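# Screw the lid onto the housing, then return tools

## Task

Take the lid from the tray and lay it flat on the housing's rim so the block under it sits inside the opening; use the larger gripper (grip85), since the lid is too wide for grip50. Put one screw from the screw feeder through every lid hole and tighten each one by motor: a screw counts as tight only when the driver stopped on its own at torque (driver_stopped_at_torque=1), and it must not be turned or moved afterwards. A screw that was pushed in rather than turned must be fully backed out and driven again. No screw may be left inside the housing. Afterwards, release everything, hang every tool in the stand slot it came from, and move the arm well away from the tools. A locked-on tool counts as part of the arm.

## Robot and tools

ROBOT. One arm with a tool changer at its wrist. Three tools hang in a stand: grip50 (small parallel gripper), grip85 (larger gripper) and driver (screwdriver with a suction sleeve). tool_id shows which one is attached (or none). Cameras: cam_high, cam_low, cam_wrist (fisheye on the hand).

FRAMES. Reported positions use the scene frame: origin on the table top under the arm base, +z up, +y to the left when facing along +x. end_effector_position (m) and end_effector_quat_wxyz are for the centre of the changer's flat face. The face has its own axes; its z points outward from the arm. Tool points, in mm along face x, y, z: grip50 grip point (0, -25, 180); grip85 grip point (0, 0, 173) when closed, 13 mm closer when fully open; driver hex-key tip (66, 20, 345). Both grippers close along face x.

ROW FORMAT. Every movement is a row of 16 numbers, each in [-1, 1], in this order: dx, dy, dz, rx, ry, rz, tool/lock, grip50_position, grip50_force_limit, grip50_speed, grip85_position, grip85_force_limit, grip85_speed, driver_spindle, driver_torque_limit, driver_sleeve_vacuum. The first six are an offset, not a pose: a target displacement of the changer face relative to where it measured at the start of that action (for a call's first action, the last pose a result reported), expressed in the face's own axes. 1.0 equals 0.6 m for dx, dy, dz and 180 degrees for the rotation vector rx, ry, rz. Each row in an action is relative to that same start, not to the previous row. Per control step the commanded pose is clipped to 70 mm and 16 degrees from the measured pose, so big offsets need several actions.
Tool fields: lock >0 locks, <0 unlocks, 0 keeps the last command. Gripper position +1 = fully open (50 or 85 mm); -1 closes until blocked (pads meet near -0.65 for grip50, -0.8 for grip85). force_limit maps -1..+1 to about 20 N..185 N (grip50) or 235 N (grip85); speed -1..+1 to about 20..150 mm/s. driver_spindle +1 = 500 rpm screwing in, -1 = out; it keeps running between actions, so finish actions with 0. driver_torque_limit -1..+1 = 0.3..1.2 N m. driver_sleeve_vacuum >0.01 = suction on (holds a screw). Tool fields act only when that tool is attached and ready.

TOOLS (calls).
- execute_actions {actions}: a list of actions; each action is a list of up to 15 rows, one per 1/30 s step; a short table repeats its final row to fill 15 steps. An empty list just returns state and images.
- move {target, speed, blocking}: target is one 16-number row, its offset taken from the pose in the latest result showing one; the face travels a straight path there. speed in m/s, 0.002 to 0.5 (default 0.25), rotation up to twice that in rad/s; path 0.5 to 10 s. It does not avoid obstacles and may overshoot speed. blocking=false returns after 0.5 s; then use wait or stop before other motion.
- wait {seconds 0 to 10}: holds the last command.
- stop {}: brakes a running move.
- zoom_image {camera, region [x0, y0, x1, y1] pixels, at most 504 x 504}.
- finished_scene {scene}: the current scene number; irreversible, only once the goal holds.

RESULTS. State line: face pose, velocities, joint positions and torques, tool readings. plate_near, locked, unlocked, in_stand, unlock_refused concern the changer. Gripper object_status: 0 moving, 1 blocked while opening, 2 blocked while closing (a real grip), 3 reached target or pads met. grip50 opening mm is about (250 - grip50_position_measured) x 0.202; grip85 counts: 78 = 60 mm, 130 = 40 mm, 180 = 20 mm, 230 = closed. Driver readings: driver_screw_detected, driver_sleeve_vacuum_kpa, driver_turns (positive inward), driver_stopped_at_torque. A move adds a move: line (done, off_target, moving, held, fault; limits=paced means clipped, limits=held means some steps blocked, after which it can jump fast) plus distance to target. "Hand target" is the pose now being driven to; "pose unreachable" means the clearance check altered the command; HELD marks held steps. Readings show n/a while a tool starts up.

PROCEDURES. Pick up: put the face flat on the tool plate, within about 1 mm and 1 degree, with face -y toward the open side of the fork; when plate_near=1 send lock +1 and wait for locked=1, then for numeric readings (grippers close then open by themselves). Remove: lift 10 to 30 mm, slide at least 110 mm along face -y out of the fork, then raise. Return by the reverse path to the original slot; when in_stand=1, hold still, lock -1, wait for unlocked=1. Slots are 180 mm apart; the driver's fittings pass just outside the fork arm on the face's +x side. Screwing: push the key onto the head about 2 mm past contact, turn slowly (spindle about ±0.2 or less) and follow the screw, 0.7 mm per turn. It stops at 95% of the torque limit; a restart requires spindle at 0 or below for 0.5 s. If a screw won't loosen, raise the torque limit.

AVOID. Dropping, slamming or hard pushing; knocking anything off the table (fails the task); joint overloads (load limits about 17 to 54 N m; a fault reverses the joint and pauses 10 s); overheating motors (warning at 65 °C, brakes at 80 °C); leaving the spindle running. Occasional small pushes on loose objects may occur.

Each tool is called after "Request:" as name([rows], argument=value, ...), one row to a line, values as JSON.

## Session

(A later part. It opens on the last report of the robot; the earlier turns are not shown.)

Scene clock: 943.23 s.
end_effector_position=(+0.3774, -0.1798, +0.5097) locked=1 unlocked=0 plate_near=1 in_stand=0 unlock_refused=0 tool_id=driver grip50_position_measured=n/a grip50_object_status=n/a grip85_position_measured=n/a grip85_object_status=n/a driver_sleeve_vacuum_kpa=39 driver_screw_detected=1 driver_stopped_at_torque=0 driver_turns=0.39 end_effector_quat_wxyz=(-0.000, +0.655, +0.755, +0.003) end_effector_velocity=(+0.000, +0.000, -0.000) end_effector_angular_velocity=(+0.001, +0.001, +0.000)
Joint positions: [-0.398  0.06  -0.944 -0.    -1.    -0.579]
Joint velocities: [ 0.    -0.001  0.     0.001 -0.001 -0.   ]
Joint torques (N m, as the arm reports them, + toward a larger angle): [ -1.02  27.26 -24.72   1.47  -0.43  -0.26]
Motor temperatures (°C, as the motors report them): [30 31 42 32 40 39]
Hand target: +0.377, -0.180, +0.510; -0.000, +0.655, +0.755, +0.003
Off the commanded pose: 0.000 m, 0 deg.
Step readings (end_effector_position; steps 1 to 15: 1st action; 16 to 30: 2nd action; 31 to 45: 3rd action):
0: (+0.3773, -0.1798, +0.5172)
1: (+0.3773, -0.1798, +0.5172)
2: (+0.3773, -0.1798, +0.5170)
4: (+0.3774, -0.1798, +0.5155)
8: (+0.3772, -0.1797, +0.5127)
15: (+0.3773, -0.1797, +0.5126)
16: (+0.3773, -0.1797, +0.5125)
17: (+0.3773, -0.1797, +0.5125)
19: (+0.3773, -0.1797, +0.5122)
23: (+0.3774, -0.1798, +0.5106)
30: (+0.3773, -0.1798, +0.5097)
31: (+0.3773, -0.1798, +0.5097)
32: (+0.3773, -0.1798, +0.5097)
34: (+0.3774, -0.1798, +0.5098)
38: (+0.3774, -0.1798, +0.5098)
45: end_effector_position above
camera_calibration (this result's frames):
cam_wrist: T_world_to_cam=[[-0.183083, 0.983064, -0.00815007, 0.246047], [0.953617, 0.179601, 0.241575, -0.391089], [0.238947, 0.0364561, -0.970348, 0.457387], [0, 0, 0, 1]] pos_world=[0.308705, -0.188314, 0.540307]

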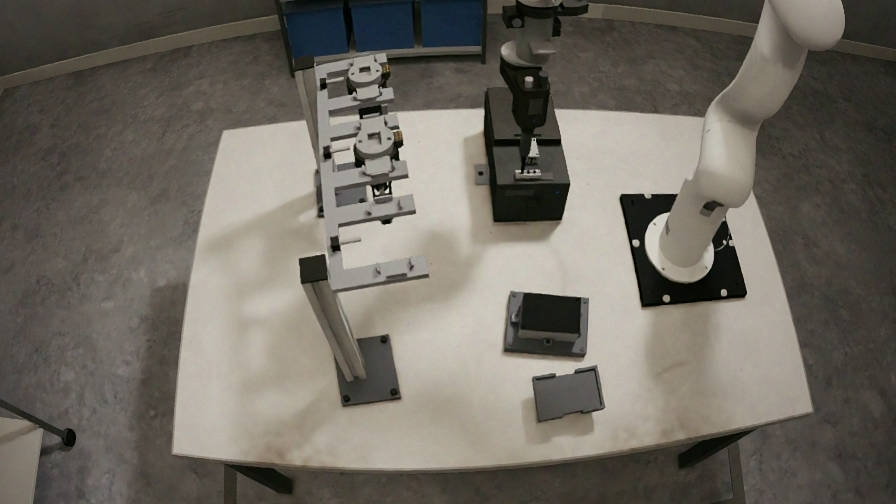

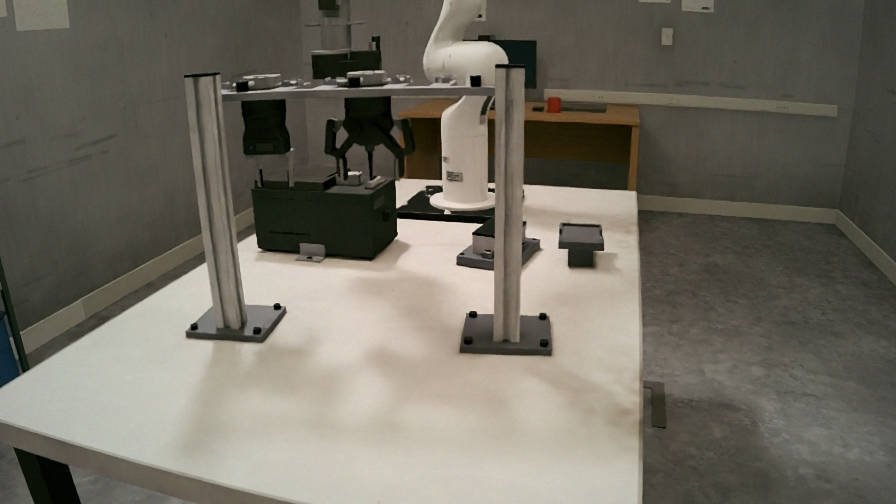

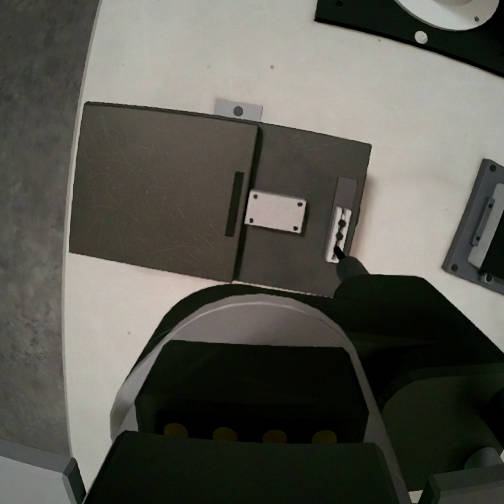

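Request:
move(target=[0,0,-0.05,0,0,0,0,0,0,0,0,0,0,0,-1,1], speed=0.05)

Scene clock: 951.33 s.
end_effector_position=(+0.3773, -0.1798, +0.5396) locked=1 unlocked=0 plate_near=1 in_stand=0 unlock_refused=0 tool_id=driver grip50_position_measured=n/a grip50_object_status=n/a grip85_position_measured=n/a grip85_object_status=n/a driver_sleeve_vacuum_kpa=40 driver_screw_detected=1 driver_stopped_at_torque=0 driver_turns=0.39 end_effector_quat_wxyz=(-0.000, +0.655, +0.755, +0.003) end_effector_velocity=(+0.000, -0.000, +0.001) end_effector_angular_velocity=(-0.001, -0.001, +0.000)
Joint positions: [-0.398  0.075 -0.996 -0.    -1.069 -0.579]
Joint velocities: [-0.001 -0.    -0.002 -0.    -0.    -0.   ]
Joint torques (N m, as the arm reports them, + toward a larger angle): [ -1.43  30.07 -26.13   1.03  -0.24  -0.29]
Motor temperatures (°C, as the motors report them): [30 31 42 32 40 39]
Hand target: +0.377, -0.180, +0.540; -0.000, +0.655, +0.755, +0.003
Off the commanded pose: 0.000 m, 0 deg.
move: done
camera_calibration (this result's frames):
cam_wrist: T_world_to_cam=[[-0.183192, 0.983045, -0.00795379, 0.246289], [0.953649, 0.179667, 0.241399, -0.398097], [0.238735, 0.0366372, -0.970393, 0.486486], [0, 0, 0, 1]] pos_world=[0.308622, -0.188412, 0.570142]

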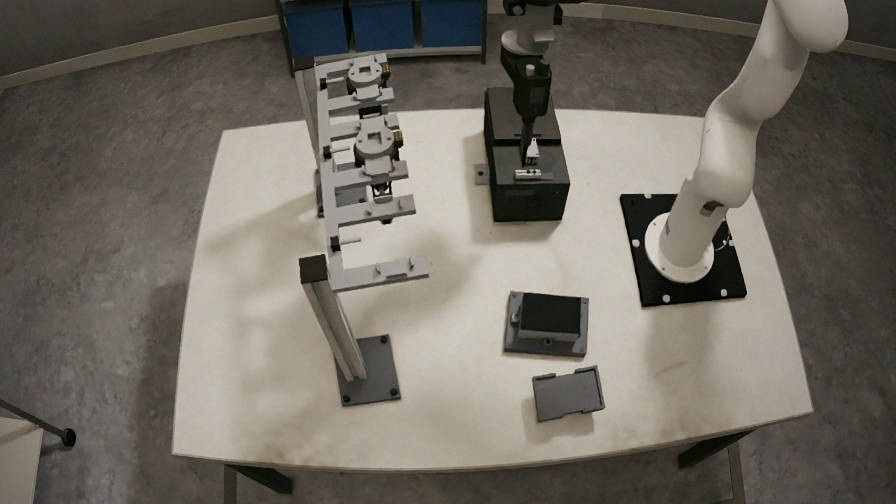

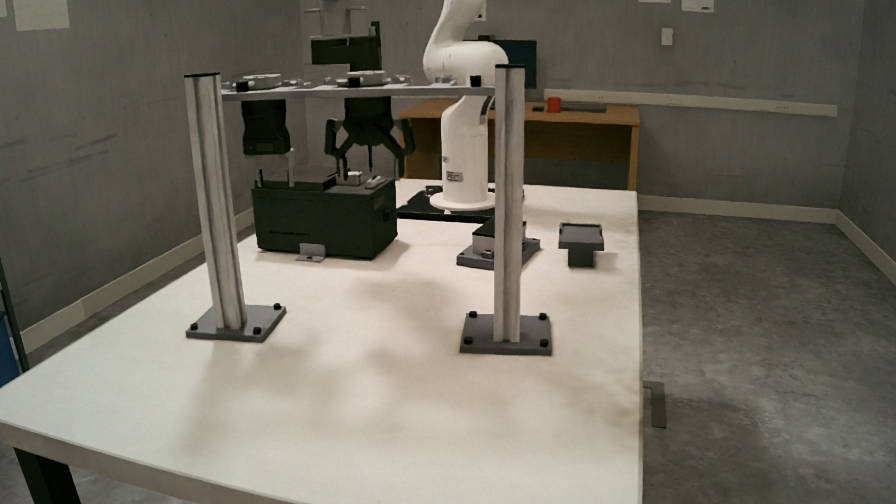

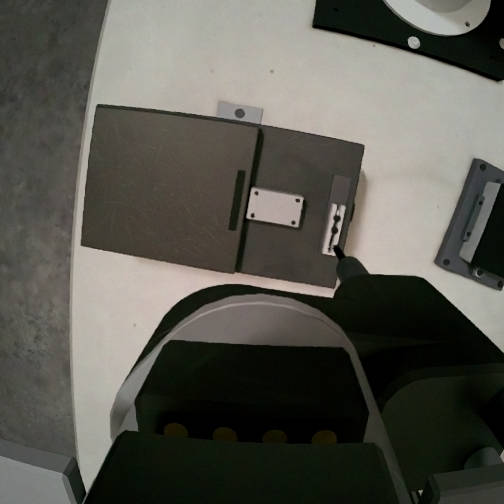

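Request:
move(target=[0.4335,-0.0972,0.14,0,0,0,0,0,0,0,0,0,0,0,-1,1], speed=0.2)

Request:
zoom_image(camera="cam_wrist", region=[280,190,400,290])

Scene clock: 970.90 s.
end_effector_position=(+0.2834, +0.0698, +0.4565) locked=1 unlocked=0 plate_near=1 in_stand=0 unlock_refused=0 tool_id=driver grip50_position_measured=n/a grip50_object_status=n/a grip85_position_measured=n/a grip85_object_status=n/a driver_sleeve_vacuum_kpa=40 driver_screw_detected=1 driver_stopped_at_torque=0 driver_turns=0.39 end_effector_quat_wxyz=(-0.001, +0.656, +0.755, +0.003) end_effector_velocity=(-0.001, +0.001, -0.000) end_effector_angular_velocity=(-0.002, +0.005, -0.001)
Joint positions: [ 0.29   0.365 -0.57  -0.001 -0.934  0.11 ]
Joint velocities: [ 0.004 -0.     0.001 -0.001 -0.004  0.006]
Joint torques (N m, as the arm reports them, + toward a larger angle): [ -2.2   10.04 -26.49   1.05   0.5   -0.33]
Motor temperatures (°C, as the motors report them): [30 31 42 32 40 39]
Hand target: +0.283, +0.070, +0.456; -0.001, +0.655, +0.755, +0.003
Off the commanded pose: 0.000 m, 0 deg.
move: done
camera_calibration (this result's frames):
cam_wrist: T_world_to_cam=[[-0.182801, 0.983126, -0.00685451, -0.0176282], [0.953877, 0.179043, 0.240963, -0.333245], [0.238124, 0.0375099, -0.97051, 0.41926], [0, 0, 0, 1]] pos_world=[0.214817, 0.0612694, 0.487075]

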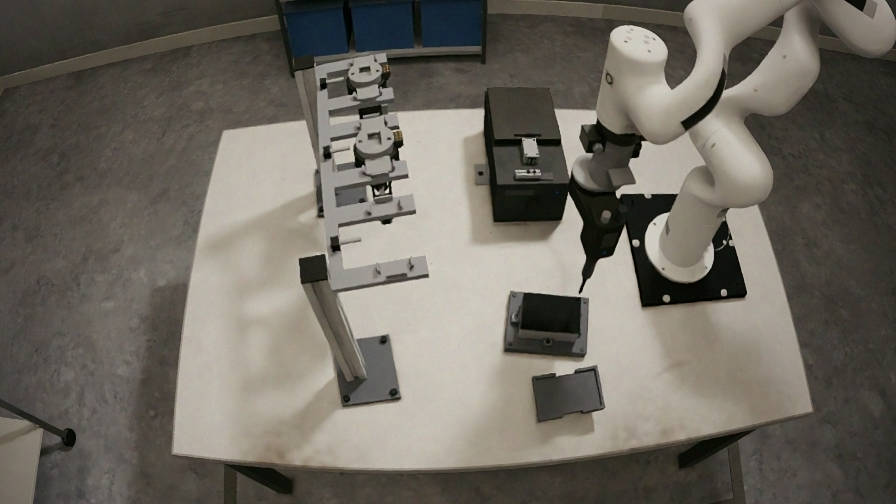

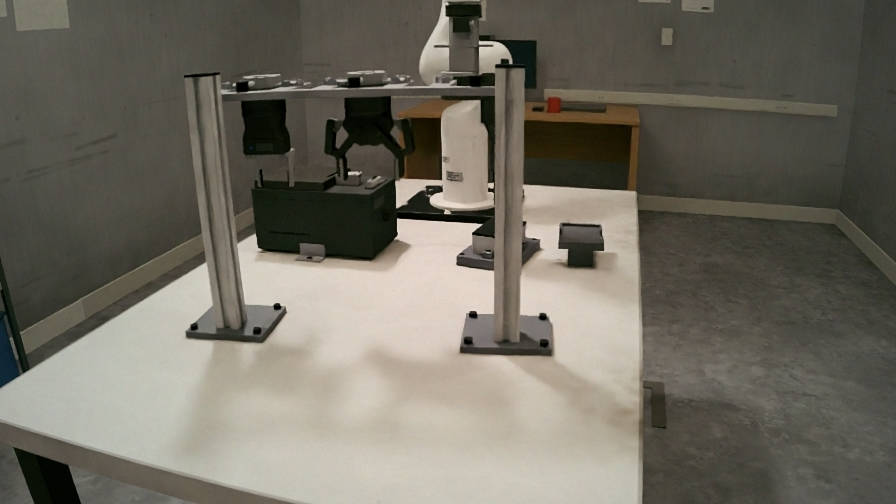

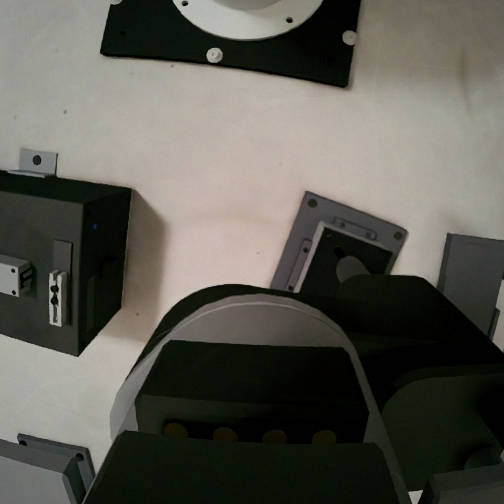

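Region (280, 190, 400, 290) of cam_wrist's 504x504 image, scaled by 4.200, with more detail than that image has.

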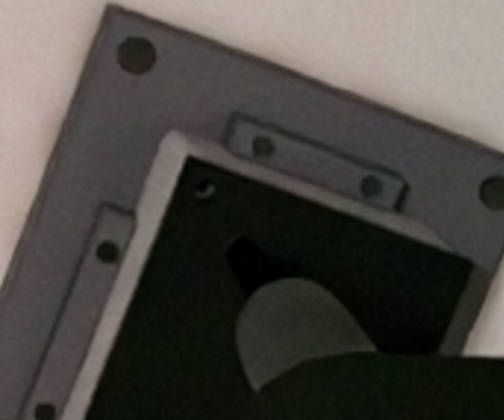

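Request:
move(target=[0.0003,-0.005,0.05,0,0,0,0,0,0,0,0,0,0,0,-1,1], speed=0.05)

Request:
zoom_image(camera="cam_wrist", region=[305,215,365,275])

Scene clock: 978.63 s.
end_effector_position=(+0.2806, +0.0697, +0.4266) locked=1 unlocked=0 plate_near=1 in_stand=0 unlock_refused=0 tool_id=driver grip50_position_measured=n/a grip50_object_status=n/a grip85_position_measured=n/a grip85_object_status=n/a driver_sleeve_vacuum_kpa=40 driver_screw_detected=1 driver_stopped_at_torque=0 driver_turns=0.39 end_effector_quat_wxyz=(-0.001, +0.656, +0.755, +0.003) end_effector_velocity=(+0.000, -0.000, -0.001) end_effector_angular_velocity=(-0.000, -0.001, +0.000)
Joint positions: [ 0.292  0.342 -0.516 -0.001 -0.856  0.112]
Joint velocities: [-0.    -0.001  0.001 -0.     0.003 -0.   ]
Joint torques (N m, as the arm reports them, + toward a larger angle): [ -1.87  11.3  -25.23   0.82   0.51  -0.27]
Motor temperatures (°C, as the motors report them): [30 31 42 32 40 39]
Hand target: +0.281, +0.070, +0.426; -0.001, +0.656, +0.755, +0.003
Off the commanded pose: 0.000 m, 0 deg.
move: done
camera_calibration (this result's frames):
cam_wrist: T_world_to_cam=[[-0.182687, 0.983147, -0.00690902, -0.0182576], [0.953827, 0.178934, 0.241239, -0.323397], [0.23841, 0.0374812, -0.970441, 0.390874], [0, 0, 0, 1]] pos_world=[0.211941, 0.0611661, 0.45721]

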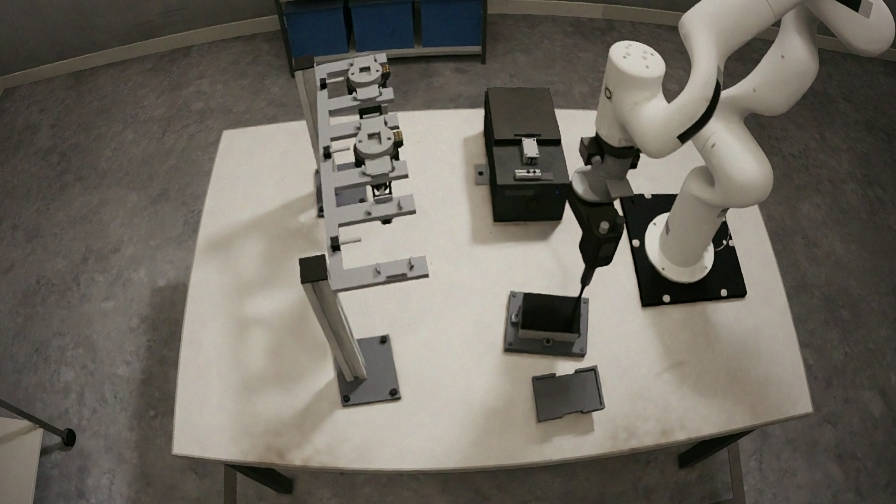

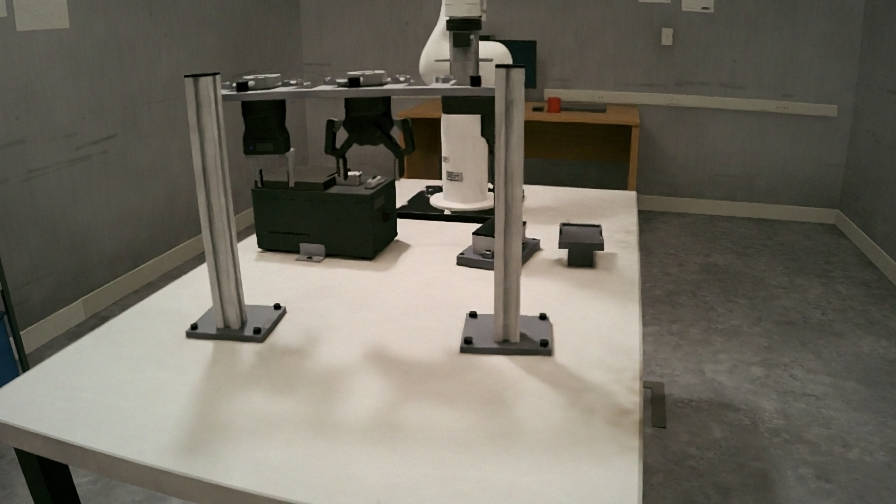

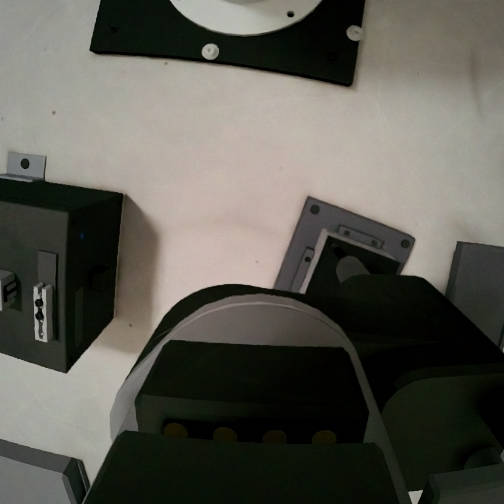

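Region (305, 215, 365, 275) of cam_wrist's 504x504 image, scaled by 8.400, with more detail than that image has.

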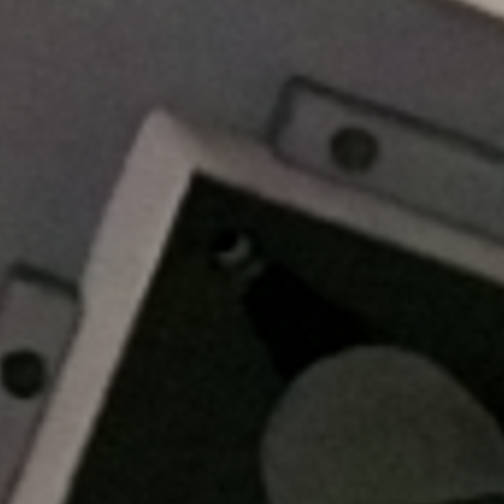

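Request:
move(target=[-0.0009,-0.0007,0.0085,0,0,0,0,0,0,0,0,0,0,0,-1,1], speed=0.02)

Request:
zoom_image(camera="cam_wrist", region=[315,230,355,270])

Scene clock: 991.87 s.
end_effector_position=(+0.2803, +0.0692, +0.4217) locked=1 unlocked=0 plate_near=1 in_stand=0 unlock_refused=0 tool_id=driver grip50_position_measured=n/a grip50_object_status=n/a grip85_position_measured=n/a grip85_object_status=n/a driver_sleeve_vacuum_kpa=40 driver_screw_detected=1 driver_stopped_at_torque=0 driver_turns=0.39 end_effector_quat_wxyz=(-0.001, +0.656, +0.755, +0.003) end_effector_velocity=(+0.000, -0.000, -0.001) end_effector_angular_velocity=(-0.000, +0.001, -0.000)
Joint positions: [ 0.29   0.337 -0.508 -0.001 -0.842  0.11 ]
Joint velocities: [-0.001 -0.001  0.    -0.     0.001 -0.   ]
Joint torques (N m, as the arm reports them, + toward a larger angle): [ -2.32   9.47 -23.86   0.     0.74  -0.17]
Motor temperatures (°C, as the motors report them): [30 31 42 32 40 39]
Hand target: +0.280, +0.069, +0.422; -0.001, +0.656, +0.755, +0.003
Off the commanded pose: 0.000 m, 0 deg.
move: done
camera_calibration (this result's frames):
cam_wrist: T_world_to_cam=[[-0.182652, 0.983154, -0.00684256, -0.0178523], [0.953778, 0.178876, 0.241475, -0.321927], [0.238631, 0.0375798, -0.970383, 0.386066], [0, 0, 0, 1]] pos_world=[0.211659, 0.0606282, 0.452247]

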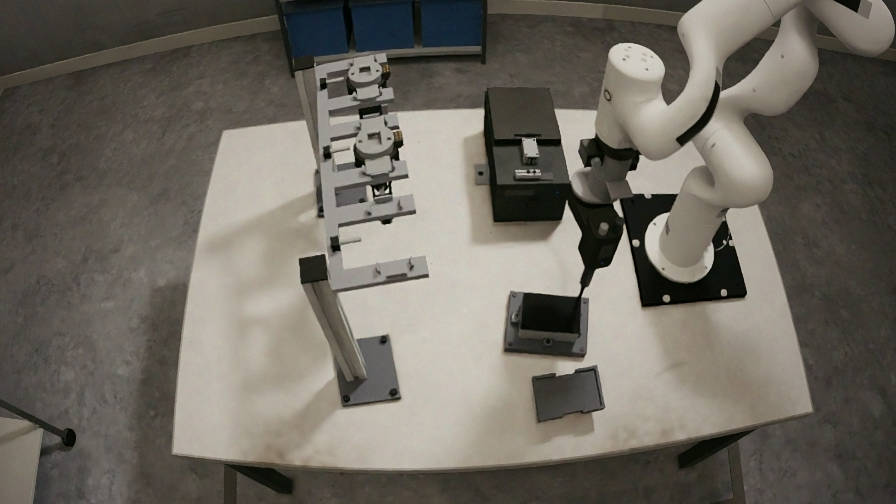

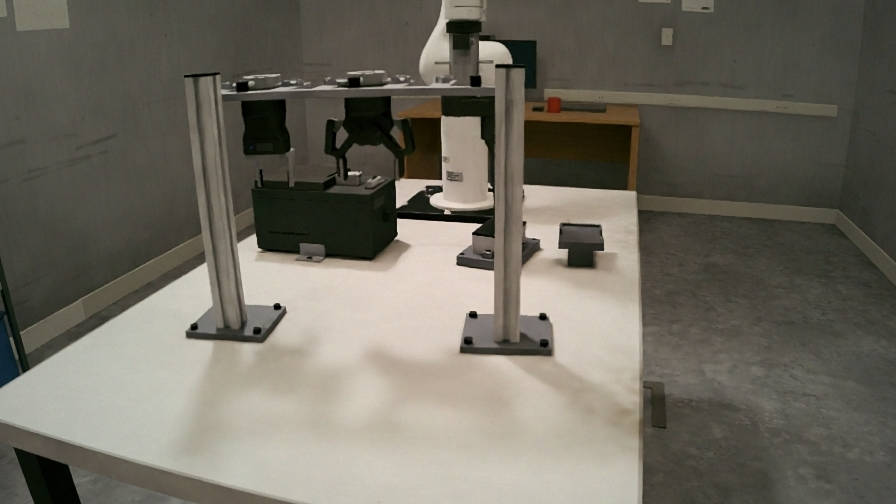

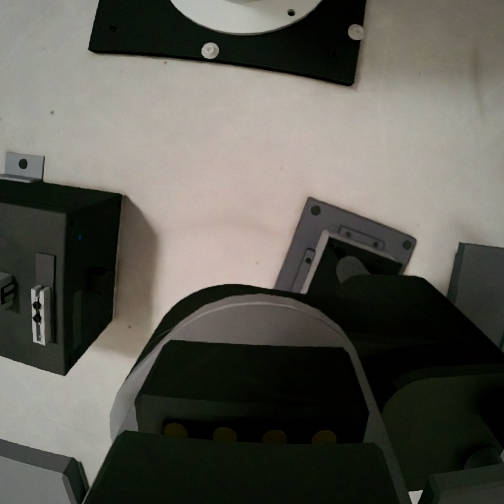

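Region (315, 230, 355, 270) of cam_wrist's 504x504 image, scaled by 12.600, with more detail than that image has.

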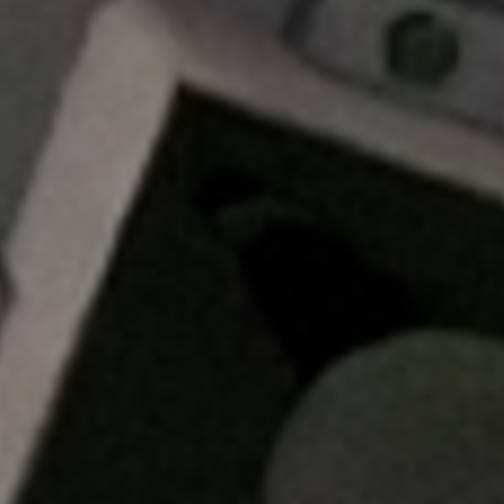

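Request:
execute_actions([
  [[-0.0004,-0.0004,-0.0015,0,0,0,0,0,0,0,0,0,0,0,-1,1],[-0.0008,-0.0009,-0.0015,0,0,0,0,0,0,0,0,0,0,0,-1,1]],
  [[0,0,0.0012,0,0,0,0,0,0,0,0,0,0,0,-1,1]],
])

Request:
zoom_image(camera="cam_wrist", region=[320,230,350,260])

Scene clock: 1013.17 s.
end_effector_position=(+0.2799, +0.0686, +0.4219) locked=1 unlocked=0 plate_near=1 in_stand=0 unlock_refused=0 tool_id=driver grip50_position_measured=n/a grip50_object_status=n/a grip85_position_measured=n/a grip85_object_status=n/a driver_sleeve_vacuum_kpa=32 driver_screw_detected=1 driver_stopped_at_torque=0 driver_turns=0.39 end_effector_quat_wxyz=(-0.001, +0.656, +0.755, +0.003) end_effector_velocity=(-0.000, -0.000, -0.000) end_effector_angular_velocity=(-0.000, +0.000, -0.000)
Joint positions: [ 0.289  0.339 -0.507 -0.001 -0.843  0.109]
Joint velocities: [-0.001 -0.     0.001 -0.     0.001 -0.   ]
Joint torques (N m, as the arm reports them, + toward a larger angle): [ -2.24   9.76 -23.64   0.51  -0.01  -0.22]
Motor temperatures (°C, as the motors report them): [30 31 42 32 40 39]
Hand target: +0.280, +0.069, +0.422; -0.001, +0.656, +0.755, +0.003
Off the commanded pose: 0.000 m, 0 deg.
Step readings (end_effector_position; steps 1 to 15: 1st action; 16 to 30: 2nd action):
0: (+0.2802, +0.0692, +0.4215)
1: (+0.2802, +0.0692, +0.4215)
2: (+0.2802, +0.0691, +0.4216)
4: (+0.2801, +0.0689, +0.4222)
8: (+0.2799, +0.0687, +0.4225)
15: (+0.2799, +0.0686, +0.4226)
16: (+0.2799, +0.0686, +0.4226)
17: (+0.2799, +0.0686, +0.4225)
19: (+0.2799, +0.0686, +0.4221)
23: (+0.2799, +0.0686, +0.4219)
30: end_effector_position above
camera_calibration (this result's frames):
cam_wrist: T_world_to_cam=[[-0.182634, 0.983157, -0.00684598, -0.0173974], [0.95374, 0.178852, 0.241644, -0.321519], [0.238798, 0.0376032, -0.970341, 0.386307], [0, 0, 0, 1]] pos_world=[0.211219, 0.0600824, 0.452423]

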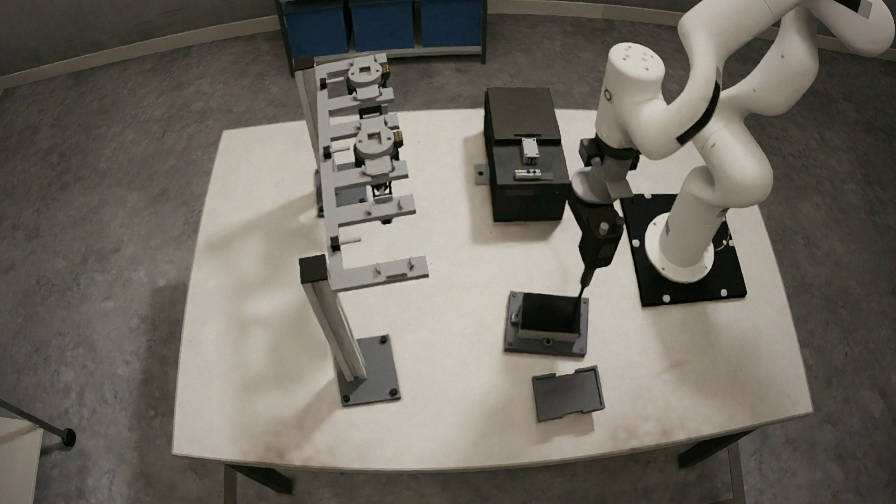

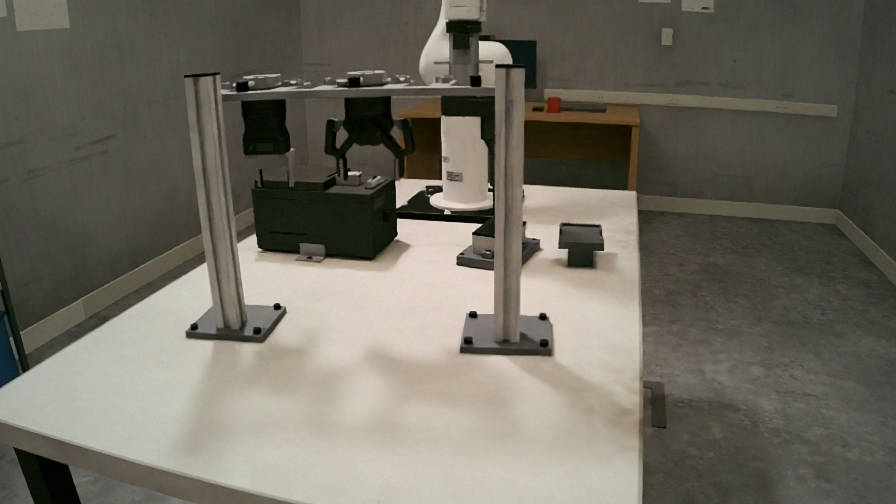

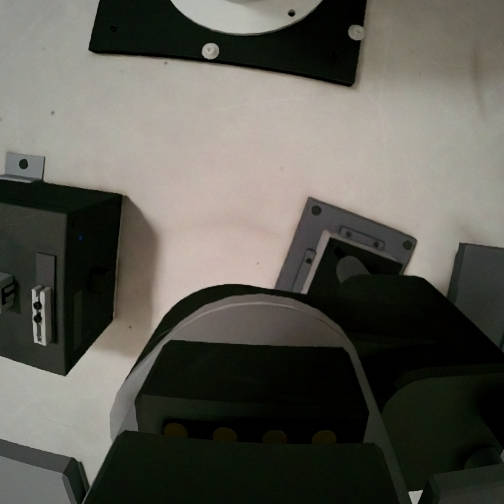

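Region (320, 230, 350, 260) of cam_wrist's 504x504 image, scaled by 16.800, with more detail than that image has.

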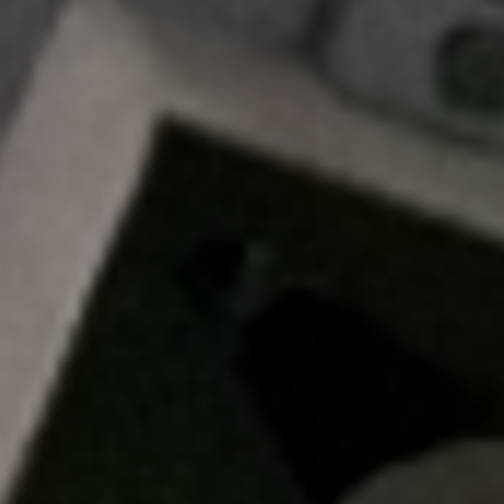

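Request:
execute_actions([
  [[0,0,-0.002,0,0,0,0,0,0,0,0,0,0,0,-1,1],[0,0,-0.005,0,0,0,0,0,0,0,0,0,0,0,-1,1]],
])

Request:
zoom_image(camera="cam_wrist", region=[315,225,355,265])

Scene clock: 1022.07 s.
end_effector_position=(+0.2798, +0.0686, +0.4247) locked=1 unlocked=0 plate_near=1 in_stand=0 unlock_refused=0 tool_id=driver grip50_position_measured=n/a grip50_object_status=n/a grip85_position_measured=n/a grip85_object_status=n/a driver_sleeve_vacuum_kpa=40 driver_screw_detected=1 driver_stopped_at_torque=0 driver_turns=0.39 end_effector_quat_wxyz=(-0.001, +0.656, +0.755, +0.003) end_effector_velocity=(+0.001, +0.000, +0.001) end_effector_angular_velocity=(+0.001, -0.002, -0.001)
Joint positions: [ 0.289  0.343 -0.511 -0.001 -0.852  0.109]
Joint velocities: [-0.    -0.    -0.002  0.001  0.001  0.   ]
Joint torques (N m, as the arm reports them, + toward a larger angle): [ -1.79  11.95 -25.63   0.5    0.6   -0.25]
Motor temperatures (°C, as the motors report them): [30 31 42 32 40 39]
Hand target: +0.280, +0.069, +0.425; -0.001, +0.656, +0.755, +0.003
Off the commanded pose: 0.000 m, 0 deg.
Step readings (end_effector_position):
0: (+0.2799, +0.0686, +0.4218)
1: (+0.2799, +0.0686, +0.4219)
2: (+0.2798, +0.0686, +0.4220)
4: (+0.2798, +0.0686, +0.4232)
8: (+0.2796, +0.0686, +0.4244)
15: end_effector_position above
camera_calibration (this result's frames):
cam_wrist: T_world_to_cam=[[-0.182686, 0.983147, -0.00690708, -0.0173135], [0.953849, 0.178936, 0.241151, -0.321933], [0.238322, 0.0374664, -0.970463, 0.389311], [0, 0, 0, 1]] pos_world=[0.211131, 0.0600409, 0.455327]

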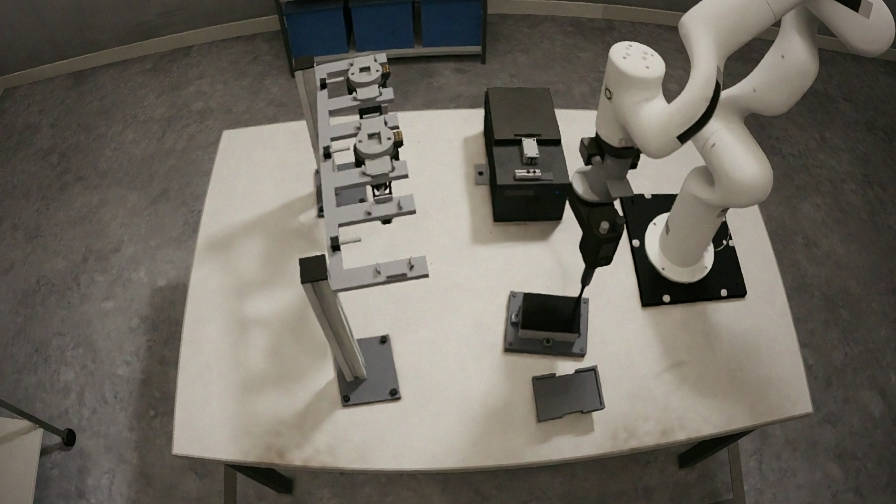

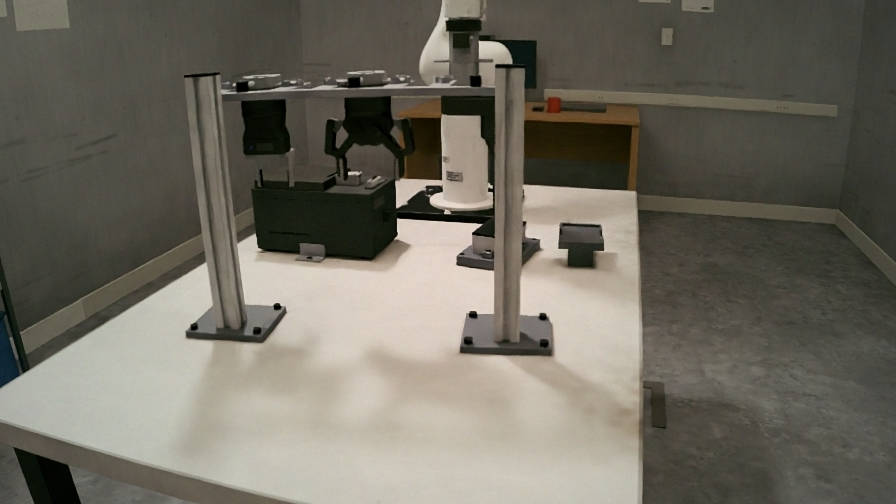

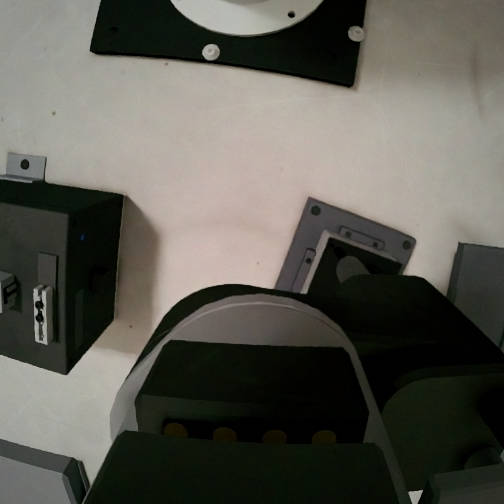

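Region (315, 225, 355, 265) of cam_wrist's 504x504 image, scaled by 12.600, with more detail than that image has.

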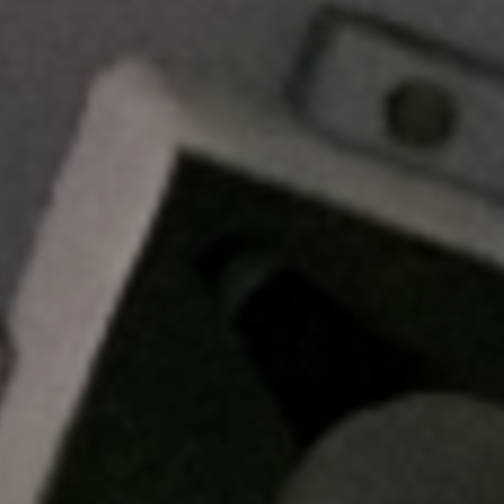

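Request:
execute_actions([
  [[0,0,0.001,0,0,0,0,0,0,0,0,0,0,0,-1,1],[0,0,0.002,0,0,0,0,0,0,0,0,0,0,0,-1,1],[0,0,0.003,0,0,0,0,0,0,0,0,0,0,0,-1,1],[0,0,0.004,0,0,0,0,0,0,0,0,0,0,0,-1,1],[0,0,0.005,0,0,0,0,0,0,0,0,0,0,0,-1,1],[0,0,0.006,0,0,0,0,0,0,0,0,0,0,0,-1,1]],
])

Request:
zoom_image(camera="cam_wrist", region=[315,225,355,265])

Scene clock: 1036.70 s.
end_effector_position=(+0.2798, +0.0686, +0.4212) locked=1 unlocked=0 plate_near=1 in_stand=0 unlock_refused=0 tool_id=driver grip50_position_measured=n/a grip50_object_status=n/a grip85_position_measured=n/a grip85_object_status=n/a driver_sleeve_vacuum_kpa=29 driver_screw_detected=0 driver_stopped_at_torque=0 driver_turns=0.39 end_effector_quat_wxyz=(-0.001, +0.656, +0.755, +0.003) end_effector_velocity=(+0.000, +0.000, +0.000) end_effector_angular_velocity=(+0.002, -0.003, -0.000)
Joint positions: [ 0.289  0.338 -0.506 -0.001 -0.842  0.109]
Joint velocities: [ 0.     0.001  0.     0.001  0.003 -0.   ]
Joint torques (N m, as the arm reports them, + toward a larger angle): [ -1.66  11.12 -25.07   1.17   0.51  -0.32]
Motor temperatures (°C, as the motors report them): [30 31 42 32 40 39]
Hand target: +0.280, +0.069, +0.421; -0.001, +0.656, +0.755, +0.003
Off the commanded pose: 0.000 m, 0 deg.
Step readings (end_effector_position):
0: (+0.2799, +0.0686, +0.4249)
1: (+0.2799, +0.0686, +0.4249)
2: (+0.2799, +0.0686, +0.4248)
4: (+0.2798, +0.0686, +0.4241)
8: (+0.2797, +0.0686, +0.4220)
15: end_effector_position above
camera_calibration (this result's frames):
cam_wrist: T_world_to_cam=[[-0.182678, 0.983148, -0.0069379, -0.0173333], [0.953853, 0.178936, 0.241136, -0.321079], [0.238314, 0.0374325, -0.970467, 0.385853], [0, 0, 0, 1]] pos_world=[0.211141, 0.0600503, 0.451761]

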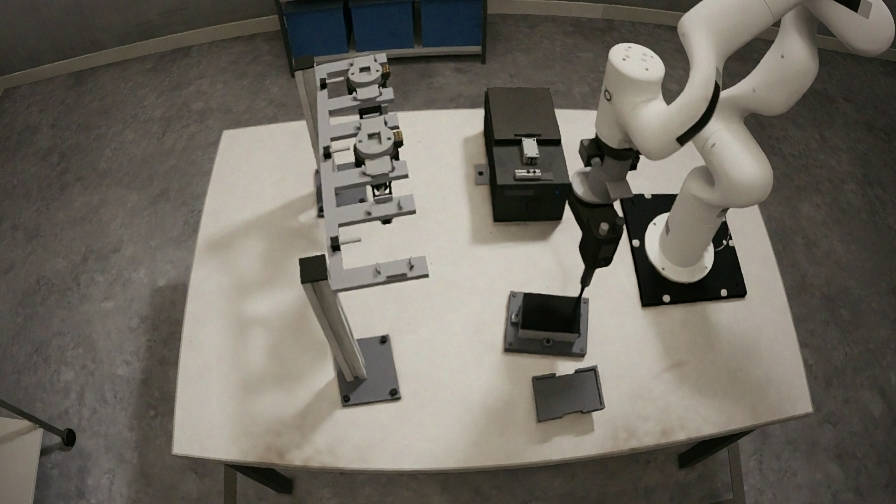

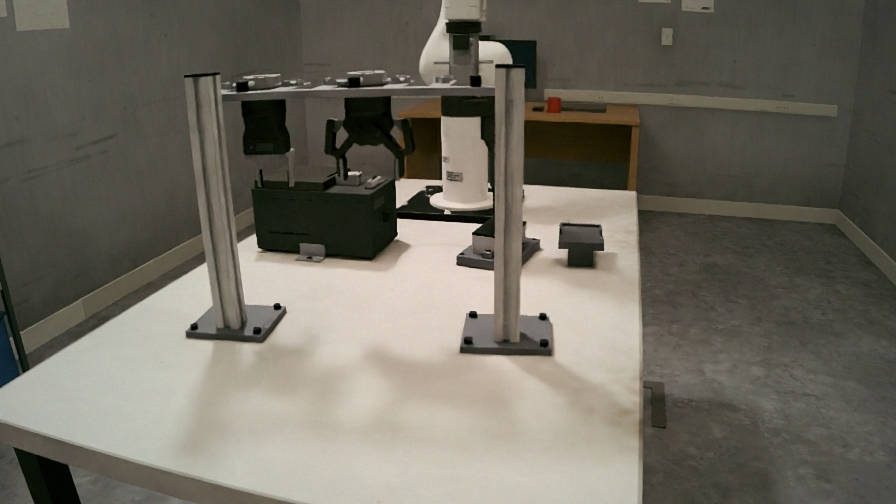

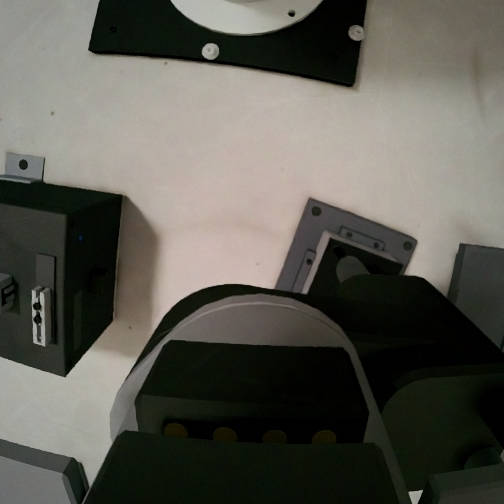

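Region (315, 225, 355, 265) of cam_wrist's 504x504 image, scaled by 12.600, with more detail than that image has.

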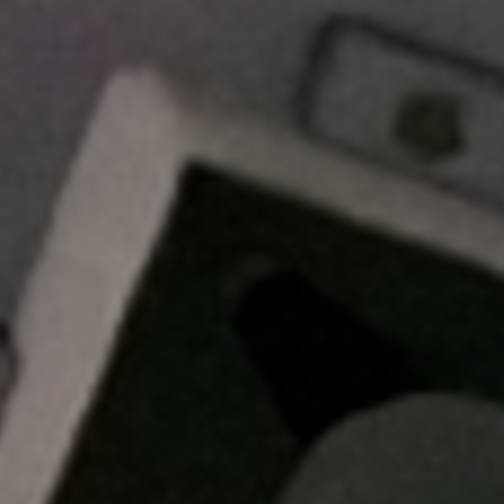

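Request:
execute_actions([
  [[0,0,-0.003,0,0,0,0,0,0,0,0,0,0,0,-1,1],[0,0,-0.007,0,0,0,0,0,0,0,0,0,0,0,-1,1],[0,0,-0.012,0,0,0,0,0,0,0,0,0,0,0,-1,1]],
])

Request:
zoom_image(camera="cam_wrist", region=[315,225,355,265])

Scene clock: 1044.10 s.
end_effector_position=(+0.2797, +0.0686, +0.4283) locked=1 unlocked=0 plate_near=1 in_stand=0 unlock_refused=0 tool_id=driver grip50_position_measured=n/a grip50_object_status=n/a grip85_position_measured=n/a grip85_object_status=n/a driver_sleeve_vacuum_kpa=40 driver_screw_detected=1 driver_stopped_at_torque=0 driver_turns=0.39 end_effector_quat_wxyz=(-0.001, +0.656, +0.755, +0.003) end_effector_velocity=(+0.000, -0.000, +0.000) end_effector_angular_velocity=(+0.000, -0.001, -0.001)
Joint positions: [ 0.289  0.347 -0.517 -0.001 -0.862  0.109]
Joint velocities: [-0.001  0.    -0.001 -0.     0.     0.   ]
Joint torques (N m, as the arm reports them, + toward a larger angle): [ -1.99  10.5  -25.49   0.5    0.49  -0.33]
Motor temperatures (°C, as the motors report them): [30 31 42 32 40 39]
Hand target: +0.280, +0.069, +0.428; -0.001, +0.656, +0.755, +0.003
Off the commanded pose: 0.000 m, 0 deg.
Step readings (end_effector_position):
0: (+0.2798, +0.0686, +0.4211)
1: (+0.2798, +0.0686, +0.4211)
2: (+0.2797, +0.0686, +0.4213)
4: (+0.2796, +0.0686, +0.4233)
8: (+0.2800, +0.0687, +0.4279)
15: end_effector_position above
camera_calibration (this result's frames):
cam_wrist: T_world_to_cam=[[-0.182714, 0.983142, -0.00692069, -0.0172585], [0.953891, 0.178974, 0.240955, -0.322673], [0.238132, 0.0374242, -0.970512, 0.392853], [0, 0, 0, 1]] pos_world=[0.211091, 0.0600153, 0.458899]

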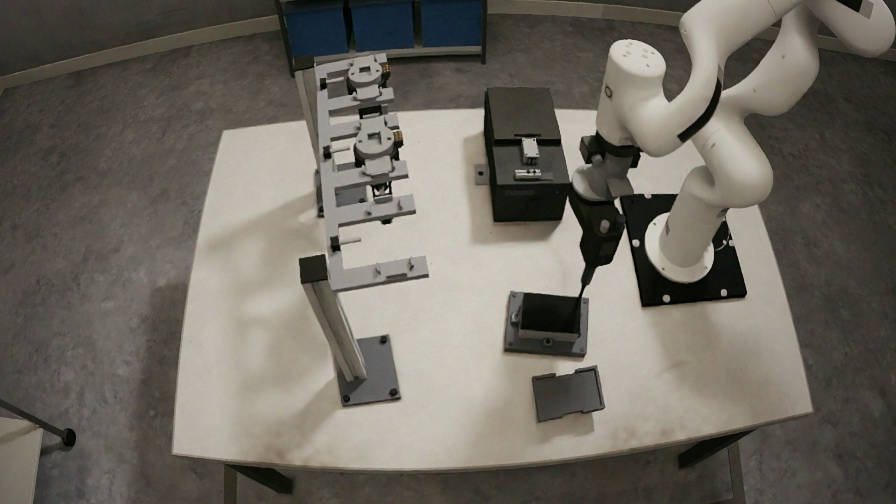

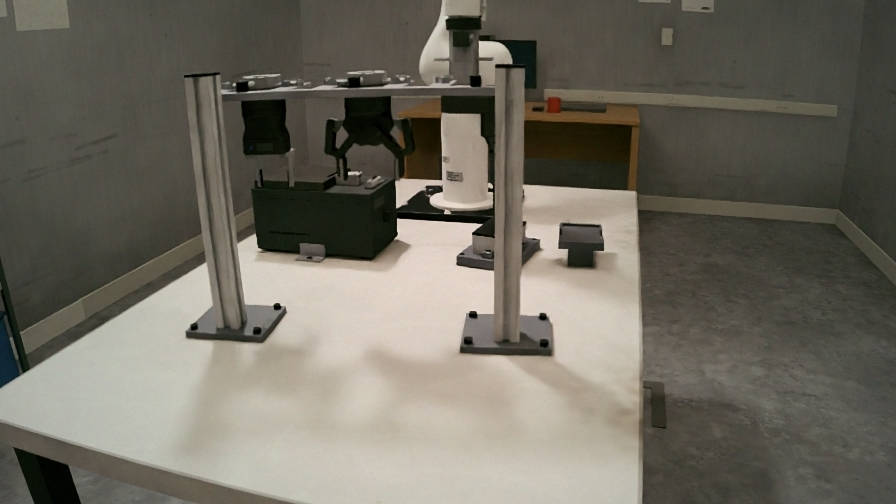

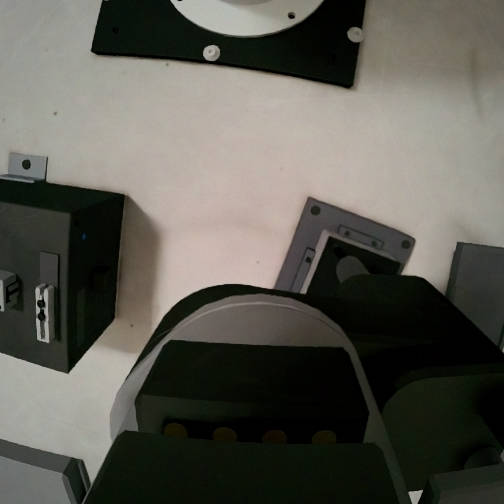

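Region (315, 225, 355, 265) of cam_wrist's 504x504 image, scaled by 12.600, with more detail than that image has.

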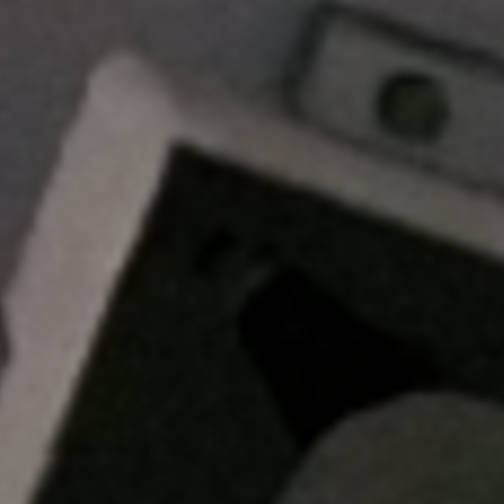

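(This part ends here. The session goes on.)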